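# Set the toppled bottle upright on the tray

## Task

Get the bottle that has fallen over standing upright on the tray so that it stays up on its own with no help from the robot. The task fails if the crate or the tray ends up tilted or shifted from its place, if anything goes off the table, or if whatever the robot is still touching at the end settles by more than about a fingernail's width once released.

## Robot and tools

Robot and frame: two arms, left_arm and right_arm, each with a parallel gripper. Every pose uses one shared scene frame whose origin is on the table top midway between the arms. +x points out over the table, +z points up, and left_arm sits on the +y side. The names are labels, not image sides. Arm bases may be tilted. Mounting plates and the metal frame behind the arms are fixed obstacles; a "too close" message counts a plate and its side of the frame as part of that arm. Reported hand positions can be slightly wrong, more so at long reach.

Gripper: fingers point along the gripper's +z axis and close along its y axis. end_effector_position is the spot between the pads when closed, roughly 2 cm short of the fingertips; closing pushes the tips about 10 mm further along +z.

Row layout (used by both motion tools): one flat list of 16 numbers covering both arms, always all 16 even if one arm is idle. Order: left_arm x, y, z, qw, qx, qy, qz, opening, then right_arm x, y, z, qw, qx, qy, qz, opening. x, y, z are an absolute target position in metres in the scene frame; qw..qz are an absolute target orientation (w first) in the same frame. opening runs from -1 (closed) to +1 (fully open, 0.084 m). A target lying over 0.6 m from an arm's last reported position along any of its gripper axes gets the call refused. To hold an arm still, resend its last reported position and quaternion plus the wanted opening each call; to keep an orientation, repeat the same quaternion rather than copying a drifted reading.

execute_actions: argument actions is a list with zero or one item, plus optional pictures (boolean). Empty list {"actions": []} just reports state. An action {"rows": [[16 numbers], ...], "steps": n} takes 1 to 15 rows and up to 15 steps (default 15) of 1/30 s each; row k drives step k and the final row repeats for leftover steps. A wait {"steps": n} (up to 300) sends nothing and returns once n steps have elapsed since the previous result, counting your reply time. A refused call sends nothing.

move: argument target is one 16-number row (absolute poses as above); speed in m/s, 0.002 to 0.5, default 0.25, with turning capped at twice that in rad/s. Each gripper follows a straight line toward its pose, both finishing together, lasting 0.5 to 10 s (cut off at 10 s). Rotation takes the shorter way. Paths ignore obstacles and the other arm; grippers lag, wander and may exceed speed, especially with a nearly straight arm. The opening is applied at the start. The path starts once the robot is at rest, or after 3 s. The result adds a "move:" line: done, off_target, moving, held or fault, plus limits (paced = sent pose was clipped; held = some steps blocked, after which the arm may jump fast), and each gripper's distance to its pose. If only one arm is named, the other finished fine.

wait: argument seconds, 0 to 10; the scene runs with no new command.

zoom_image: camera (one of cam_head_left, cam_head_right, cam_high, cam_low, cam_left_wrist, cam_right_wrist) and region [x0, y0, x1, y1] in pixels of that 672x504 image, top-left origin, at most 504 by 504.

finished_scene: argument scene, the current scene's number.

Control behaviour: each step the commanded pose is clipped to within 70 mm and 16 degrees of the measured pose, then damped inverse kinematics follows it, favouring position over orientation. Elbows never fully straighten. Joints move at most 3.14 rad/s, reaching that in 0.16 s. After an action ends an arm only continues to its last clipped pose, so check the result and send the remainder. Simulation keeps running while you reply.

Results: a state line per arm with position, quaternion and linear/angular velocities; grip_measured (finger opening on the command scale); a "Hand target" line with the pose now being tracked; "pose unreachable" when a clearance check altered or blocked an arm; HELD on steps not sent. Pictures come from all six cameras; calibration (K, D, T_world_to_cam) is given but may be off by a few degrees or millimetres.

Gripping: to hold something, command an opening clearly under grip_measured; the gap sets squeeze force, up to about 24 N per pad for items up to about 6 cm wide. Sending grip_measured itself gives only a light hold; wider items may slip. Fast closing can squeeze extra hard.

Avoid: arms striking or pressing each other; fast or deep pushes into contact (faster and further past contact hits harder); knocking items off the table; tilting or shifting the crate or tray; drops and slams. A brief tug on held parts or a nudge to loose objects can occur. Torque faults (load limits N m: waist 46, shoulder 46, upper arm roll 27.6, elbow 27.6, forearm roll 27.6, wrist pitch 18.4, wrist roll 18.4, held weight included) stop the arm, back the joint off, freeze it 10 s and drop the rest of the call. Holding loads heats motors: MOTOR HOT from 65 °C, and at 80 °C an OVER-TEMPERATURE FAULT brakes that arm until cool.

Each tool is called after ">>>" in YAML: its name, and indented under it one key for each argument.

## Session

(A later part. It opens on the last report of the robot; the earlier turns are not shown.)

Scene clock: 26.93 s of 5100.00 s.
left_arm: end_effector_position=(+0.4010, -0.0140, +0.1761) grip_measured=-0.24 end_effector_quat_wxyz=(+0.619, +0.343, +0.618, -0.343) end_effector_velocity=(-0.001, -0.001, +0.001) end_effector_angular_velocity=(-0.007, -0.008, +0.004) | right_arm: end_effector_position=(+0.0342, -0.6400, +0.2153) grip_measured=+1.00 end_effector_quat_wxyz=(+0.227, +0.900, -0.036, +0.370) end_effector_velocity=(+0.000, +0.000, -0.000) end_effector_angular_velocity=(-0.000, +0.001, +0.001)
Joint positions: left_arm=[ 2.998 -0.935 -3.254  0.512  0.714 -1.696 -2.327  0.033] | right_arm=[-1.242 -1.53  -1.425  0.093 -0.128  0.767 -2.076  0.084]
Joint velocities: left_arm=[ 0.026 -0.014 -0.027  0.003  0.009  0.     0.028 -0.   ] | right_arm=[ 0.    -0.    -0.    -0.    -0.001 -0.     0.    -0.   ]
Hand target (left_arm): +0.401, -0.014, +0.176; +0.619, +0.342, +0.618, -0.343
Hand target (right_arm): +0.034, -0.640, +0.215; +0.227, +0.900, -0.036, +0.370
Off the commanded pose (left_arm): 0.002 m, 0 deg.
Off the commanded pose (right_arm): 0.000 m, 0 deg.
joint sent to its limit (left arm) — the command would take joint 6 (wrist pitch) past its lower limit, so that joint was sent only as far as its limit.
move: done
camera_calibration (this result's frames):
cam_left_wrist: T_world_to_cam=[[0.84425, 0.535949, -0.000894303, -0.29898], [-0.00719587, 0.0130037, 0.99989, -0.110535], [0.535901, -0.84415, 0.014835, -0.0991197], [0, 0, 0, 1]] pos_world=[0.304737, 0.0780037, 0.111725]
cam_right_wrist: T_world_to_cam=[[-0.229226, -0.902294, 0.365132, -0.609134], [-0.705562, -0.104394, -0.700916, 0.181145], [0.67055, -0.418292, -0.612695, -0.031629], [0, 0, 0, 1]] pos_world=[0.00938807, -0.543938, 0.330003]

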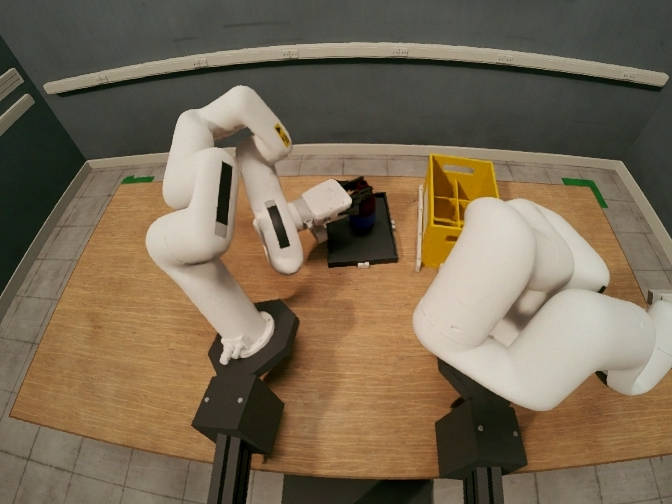

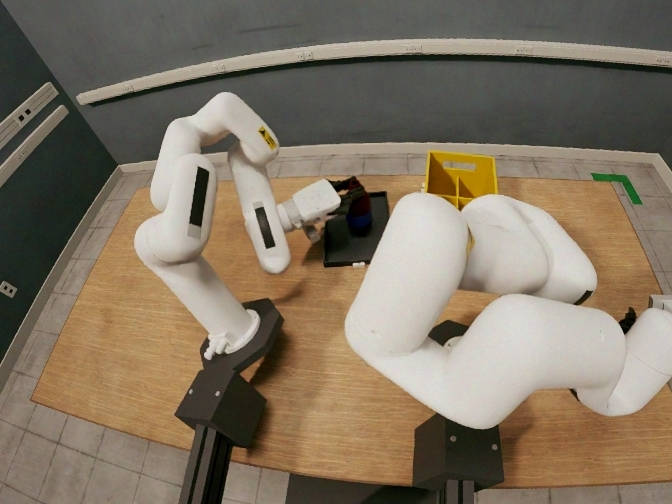

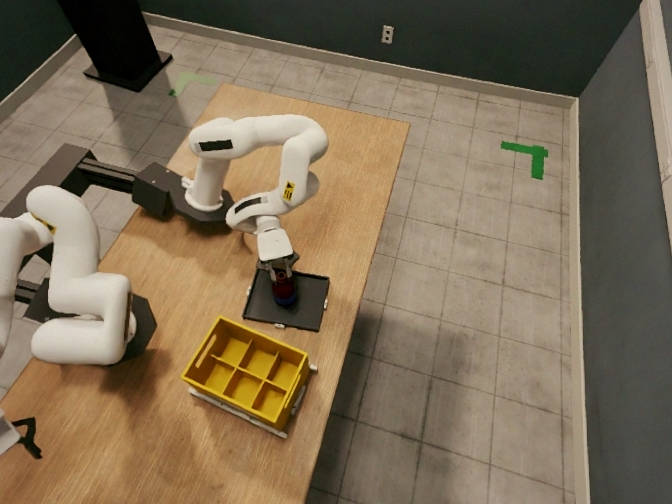

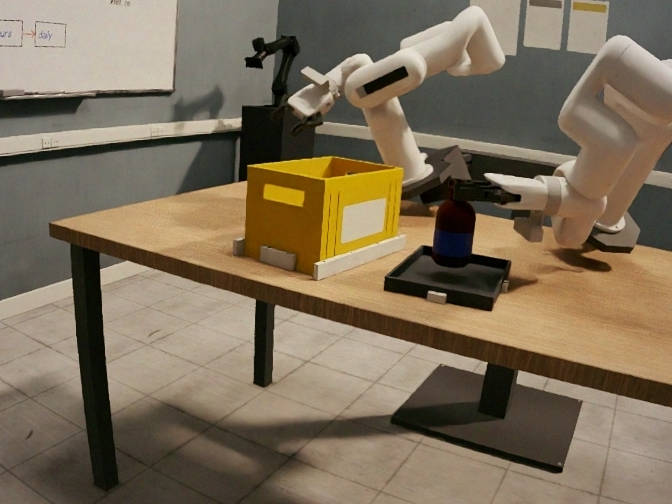

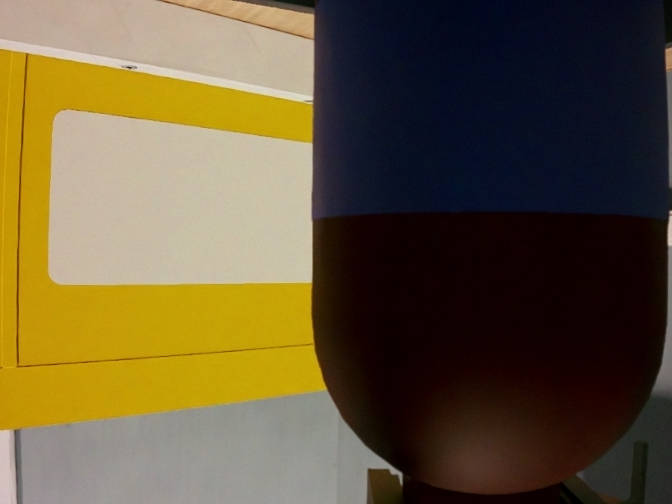

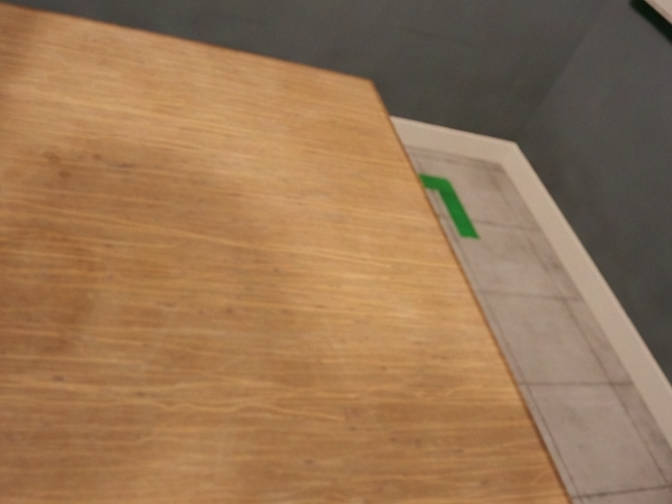

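>>> move:
  target: [0.40,-0.015,0.142,0.618,0.344,0.618,-0.344,-1,0.0342,-0.64,0.2153,0.227,0.9,-0.036,0.37,1]
  speed: 0.02

Scene clock: 30.00 s of 5100.00 s.
left_arm: end_effector_position=(+0.4005, -0.0169, +0.1467) grip_measured=-0.24 end_effector_quat_wxyz=(+0.621, +0.343, +0.613, -0.347) end_effector_velocity=(-0.002, +0.002, -0.002) end_effector_angular_velocity=(-0.003, +0.000, -0.003) | right_arm: end_effector_position=(+0.0342, -0.6400, +0.2153) grip_measured=+1.00 end_effector_quat_wxyz=(+0.227, +0.900, -0.036, +0.370) end_effector_velocity=(+0.000, -0.000, +0.000) end_effector_angular_velocity=(-0.002, -0.001, -0.000)
Joint positions: left_arm=[ 3.039 -1.043 -3.241  0.602  0.782 -1.696 -2.301  0.033] | right_arm=[-1.242 -1.53  -1.425  0.093 -0.128  0.767 -2.076  0.084]
Joint velocities: left_arm=[ 0.013 -0.009 -0.     0.     0.017 -0.001  0.009  0.   ] | right_arm=[-0.    -0.001  0.     0.     0.001 -0.    -0.001 -0.   ]
Hand target (left_arm): +0.400, -0.015, +0.142; +0.618, +0.344, +0.618, -0.344
Hand target (right_arm): +0.034, -0.640, +0.215; +0.227, +0.900, -0.036, +0.370
Off the commanded pose (left_arm): 0.005 m, 1 deg.
Off the commanded pose (right_arm): 0.000 m, 0 deg.
move: off_target (left_arm)
camera_calibration (this result's frames):
cam_left_wrist: T_world_to_cam=[[0.847296, 0.53112, -0.000526134, -0.298383], [-0.0133833, 0.0223407, 0.999661, -0.0784008], [0.530952, -0.847002, 0.0260374, -0.100485], [0, 0, 0, 1]] pos_world=[0.305122, 0.0751175, 0.0808336]
cam_right_wrist: T_world_to_cam=[[-0.229227, -0.902294, 0.365132, -0.609134], [-0.705562, -0.104393, -0.700917, 0.181145], [0.67055, -0.418292, -0.612695, -0.0316291], [0, 0, 0, 1]] pos_world=[0.00938795, -0.543938, 0.330003]

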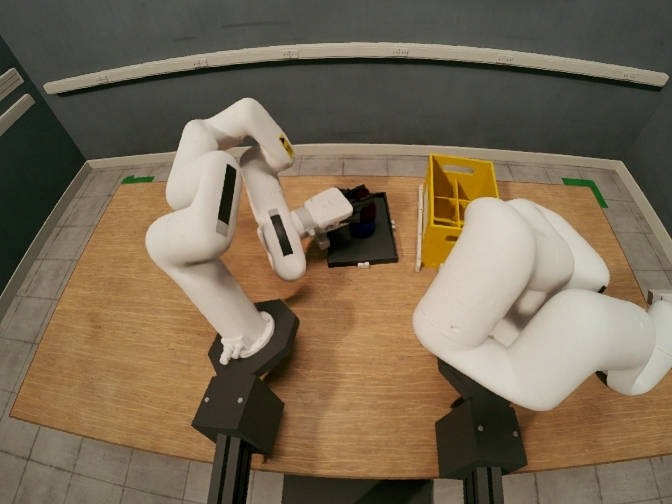

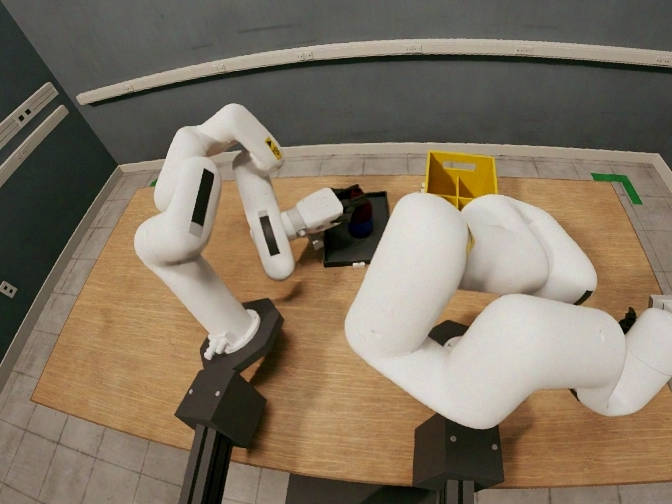

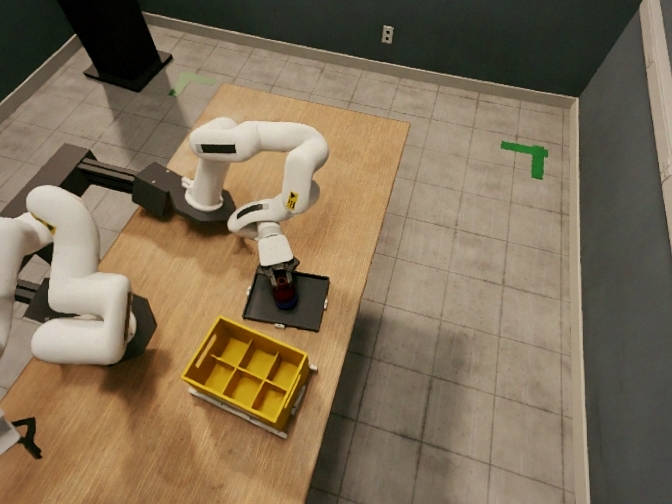

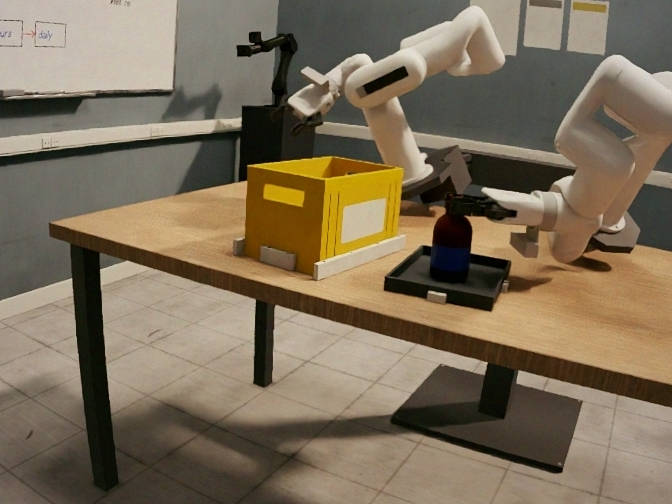

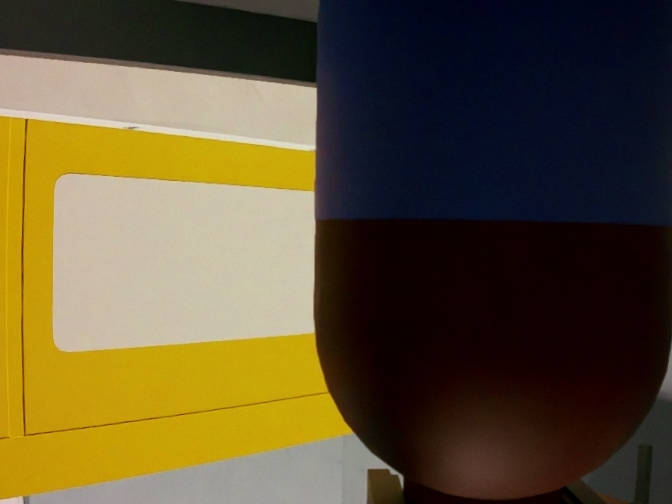

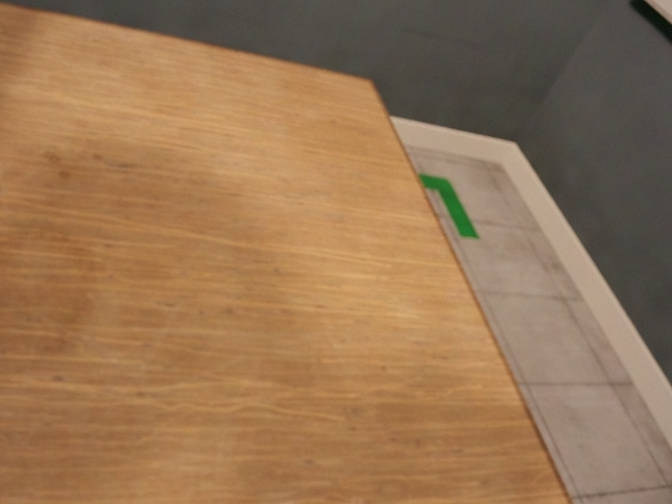

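>>> move:
  target: [0.40,-0.016,0.148,0.618,0.344,0.618,-0.344,1,0.0342,-0.64,0.2153,0.227,0.9,-0.036,0.37,1]
  speed: 0.02

>>> move:
  target: [0.40,-0.016,0.21,0.618,0.344,0.618,-0.344,1,0.0342,-0.64,0.2153,0.227,0.9,-0.036,0.37,1]
  speed: 0.1

Scene clock: 32.23 s of 5100.00 s.
left_arm: end_effector_position=(+0.3999, -0.0159, +0.1477) grip_measured=+1.00 end_effector_quat_wxyz=(+0.618, +0.344, +0.618, -0.344) end_effector_velocity=(+0.000, -0.001, +0.002) end_effector_angular_velocity=(-0.003, -0.003, -0.001) | right_arm: end_effector_position=(+0.0342, -0.6400, +0.2153) grip_measured=+1.00 end_effector_quat_wxyz=(+0.227, +0.900, -0.036, +0.370) end_effector_velocity=(+0.000, +0.000, -0.000) end_effector_angular_velocity=(+0.003, -0.001, -0.002)
Joint positions: left_arm=[ 3.037 -1.031 -3.244  0.586  0.767 -1.692 -2.3    0.084] | right_arm=[-1.242 -1.53  -1.425  0.093 -0.128  0.767 -2.076  0.084]
Joint velocities: left_arm=[-0.002  0.002 -0.002 -0.001 -0.    -0.     0.     0.   ] | right_arm=[-0.     0.002  0.    -0.     0.002  0.     0.001  0.   ]
Hand target (left_arm): +0.400, -0.016, +0.148; +0.618, +0.344, +0.618, -0.344
Hand target (right_arm): +0.034, -0.640, +0.215; +0.227, +0.900, -0.036, +0.370
Off the commanded pose (left_arm): 0.000 m, 0 deg.
Off the commanded pose (right_arm): 0.000 m, 0 deg.
move: done
camera_calibration (this result's frames):
cam_left_wrist: T_world_to_cam=[[0.84614, 0.532959, -0.000964839, -0.297851], [-0.00597576, 0.0112975, 0.999918, -0.0825737], [0.532927, -0.846065, 0.0127441, -0.0982143], [0, 0, 0, 1]] pos_world=[0.303871, 0.0765796, 0.0835313]
cam_right_wrist: T_world_to_cam=[[-0.229226, -0.902294, 0.365132, -0.609134], [-0.705562, -0.104394, -0.700916, 0.181144], [0.67055, -0.418292, -0.612695, -0.0316291], [0, 0, 0, 1]] pos_world=[0.00938798, -0.543938, 0.330003]

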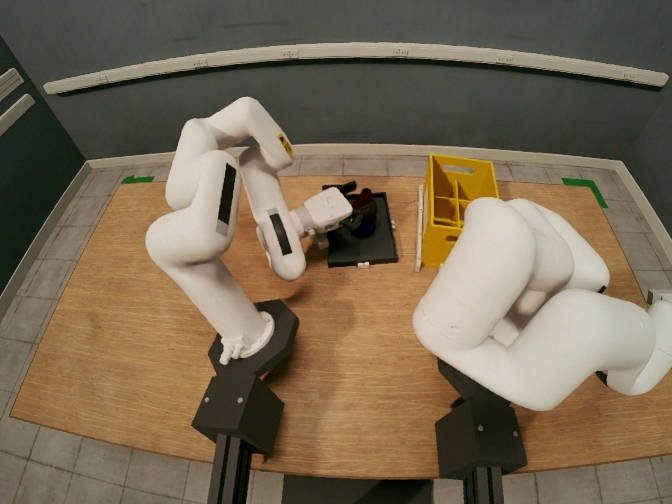

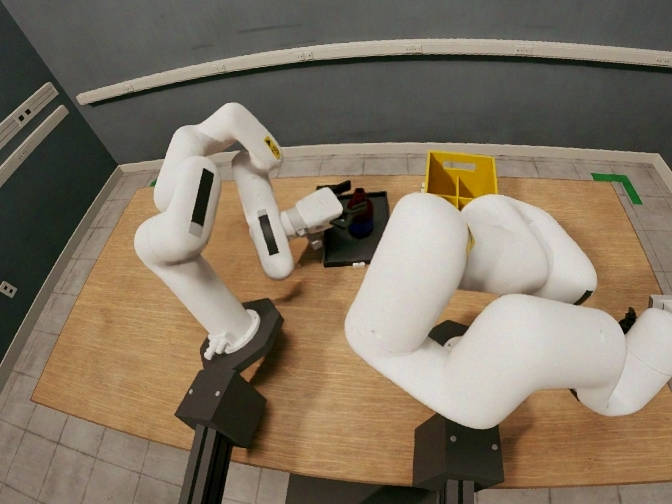

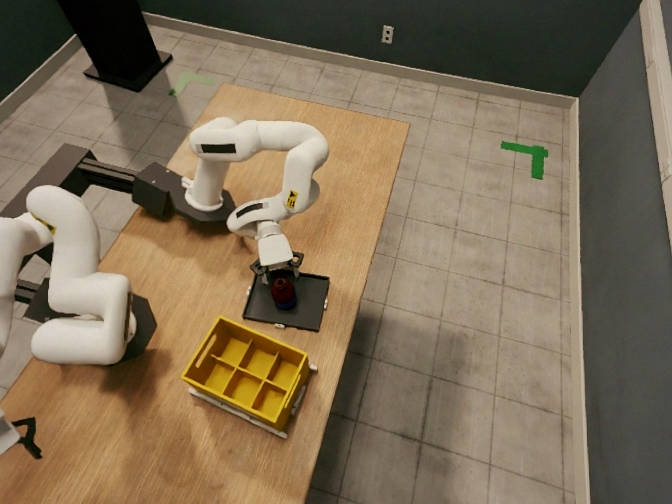

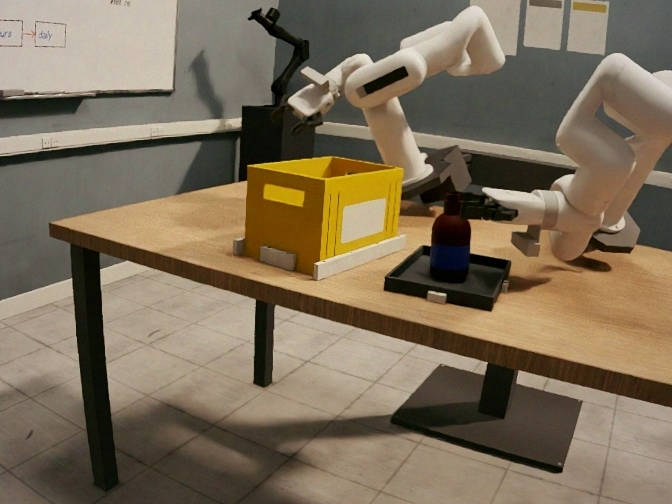

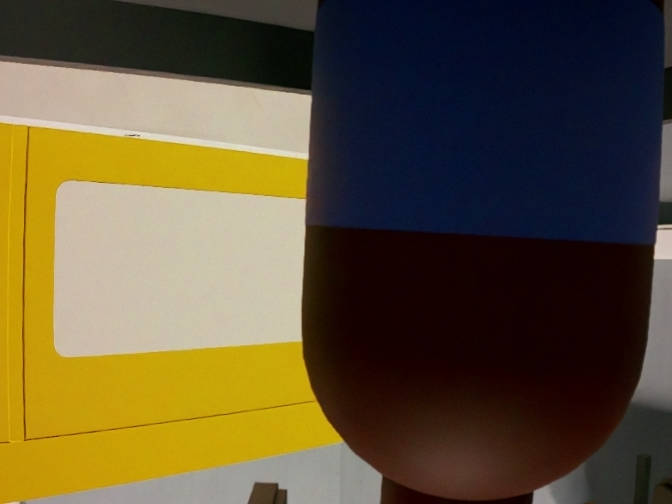

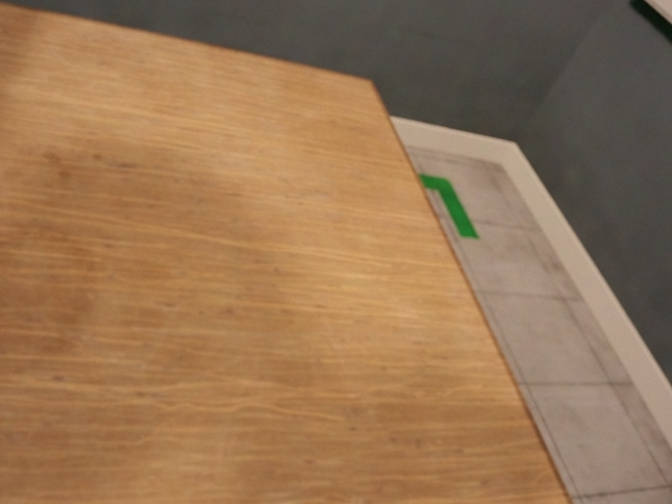

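Scene clock: 33.20 s of 5100.00 s.
left_arm: end_effector_position=(+0.3996, -0.0158, +0.2096) grip_measured=+1.00 end_effector_quat_wxyz=(+0.618, +0.344, +0.618, -0.344) end_effector_velocity=(-0.000, -0.000, +0.001) end_effector_angular_velocity=(+0.000, +0.000, -0.001) | right_arm: end_effector_position=(+0.0342, -0.6400, +0.2153) grip_measured=+1.00 end_effector_quat_wxyz=(+0.227, +0.900, -0.036, +0.370) end_effector_velocity=(+0.000, -0.000, +0.000) end_effector_angular_velocity=(-0.000, -0.001, -0.000)
Joint positions: left_arm=[ 3.009 -0.822 -3.328  0.426  0.652 -1.657 -2.326  0.084] | right_arm=[-1.242 -1.53  -1.425  0.093 -0.128  0.767 -2.076  0.084]
Joint velocities: left_arm=[-0.002  0.005 -0.002 -0.003 -0.004  0.002 -0.001 -0.   ] | right_arm=[ 0.    -0.     0.    -0.     0.001 -0.     0.    -0.   ]
Hand target (left_arm): +0.400, -0.016, +0.210; +0.618, +0.344, +0.618, -0.344
Hand target (right_arm): +0.034, -0.640, +0.215; +0.227, +0.900, -0.036, +0.370
Off the commanded pose (left_arm): 0.001 m, 0 deg.
Off the commanded pose (right_arm): 0.000 m, 0 deg.
move: done
camera_calibration (this result's frames):
cam_left_wrist: T_world_to_cam=[[0.846443, 0.532479, -0.000445499, -0.297802], [-0.00653622, 0.0112267, 0.999916, -0.144259], [0.532439, -0.846369, 0.0129832, -0.0986047], [0, 0, 0, 1]] pos_world=[0.30363, 0.0767368, 0.145394]
cam_right_wrist: T_world_to_cam=[[-0.229226, -0.902294, 0.365132, -0.609134], [-0.705562, -0.104394, -0.700917, 0.181145], [0.67055, -0.418292, -0.612695, -0.031629], [0, 0, 0, 1]] pos_world=[0.009388, -0.543938, 0.330003]

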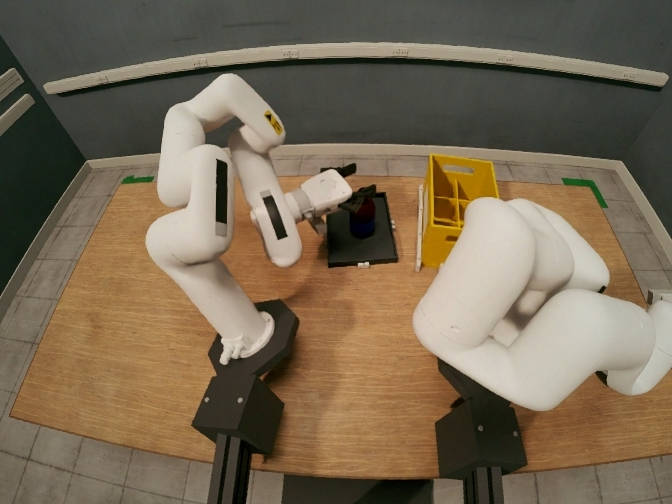

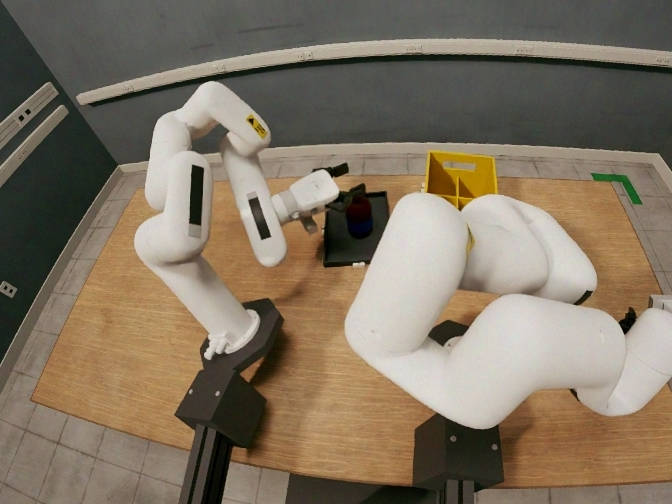

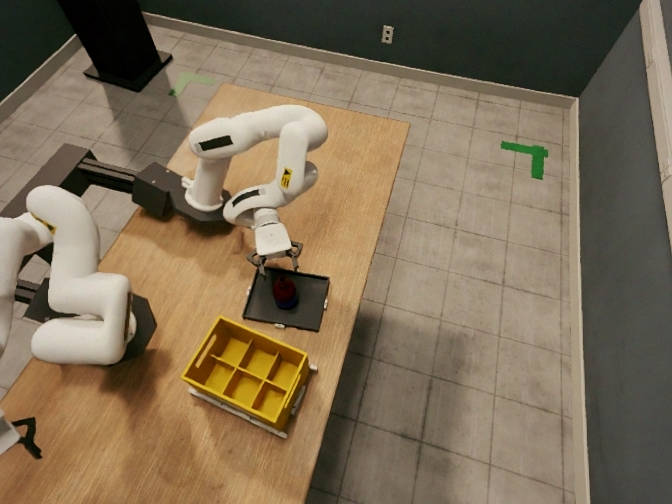

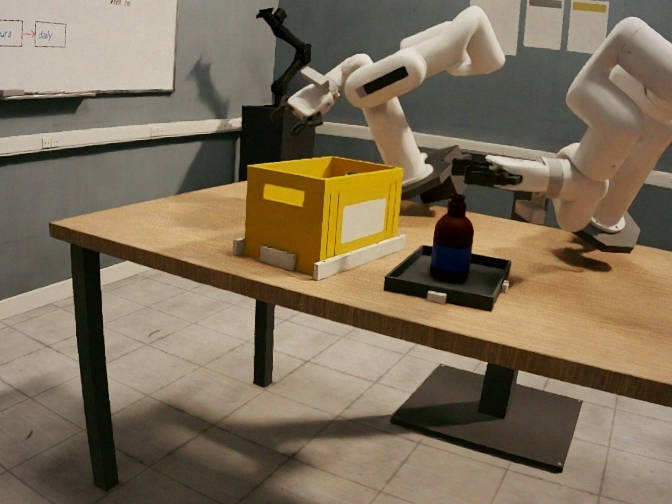

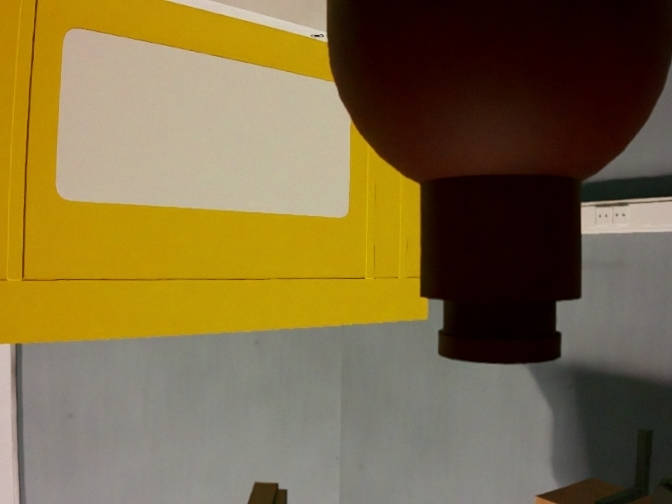

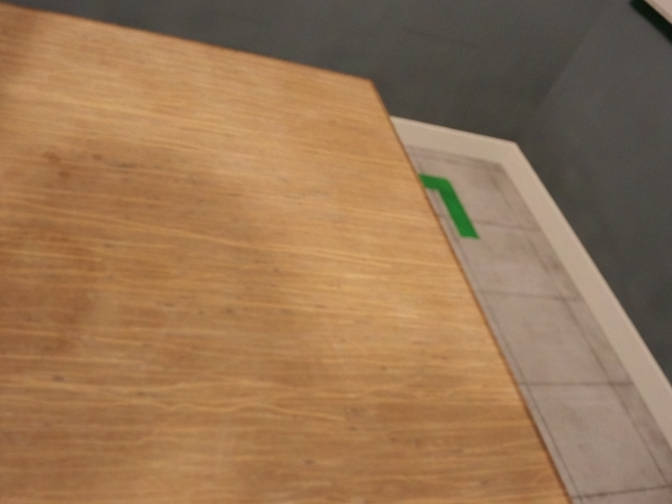

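It may be rocking slightly; let it settle.

>>> execute_actions:
  actions:
    - {"steps":60}
  pictures: false

>>> finished_scene:
  scene: 1

Scene clock: 35.20 s of 5100.00 s.
left_arm: end_effector_position=(+0.3996, -0.0159, +0.2099) grip_measured=+1.00 end_effector_quat_wxyz=(+0.618, +0.344, +0.618, -0.344) end_effector_velocity=(+0.000, +0.000, -0.001) end_effector_angular_velocity=(+0.002, +0.001, +0.001) | right_arm: end_effector_position=(+0.0342, -0.6400, +0.2153) grip_measured=+1.00 end_effector_quat_wxyz=(+0.227, +0.900, -0.036, +0.370) end_effector_velocity=(+0.000, +0.000, -0.000) end_effector_angular_velocity=(+0.002, -0.001, -0.002)
Joint positions: left_arm=[ 3.009 -0.821 -3.328  0.425  0.652 -1.657 -2.326  0.084] | right_arm=[-1.242 -1.53  -1.425  0.093 -0.128  0.767 -2.076  0.084]
Joint velocities: left_arm=[0.002 0.    0.    0.    0.    0.002 0.    0.   ] | right_arm=[-0.     0.    -0.    -0.    -0.     0.     0.003  0.   ]
Hand target (left_arm): +0.400, -0.016, +0.210; +0.618, +0.344, +0.618, -0.344
Hand target (right_arm): +0.034, -0.640, +0.215; +0.227, +0.900, -0.036, +0.370
Off the commanded pose (left_arm): 0.000 m, 0 deg.
Off the commanded pose (right_arm): 0.000 m, 0 deg.
Steps of this call (steps 1 to 60: nothing new was sent). Readings (end_effector_position):
1: left_arm (+0.3996, -0.0158, +0.2096) | right_arm (+0.0342, -0.6400, +0.2153)
2: left_arm (+0.3996, -0.0158, +0.2097) | right_arm (+0.0342, -0.6400, +0.2153)
4: left_arm (+0.3996, -0.0159, +0.2098) | right_arm (+0.0342, -0.6400, +0.2153)
8: left_arm (+0.3996, -0.0159, +0.2099) | right_arm (+0.0342, -0.6400, +0.2153)
60: the state above

The scene is finished: the task was done.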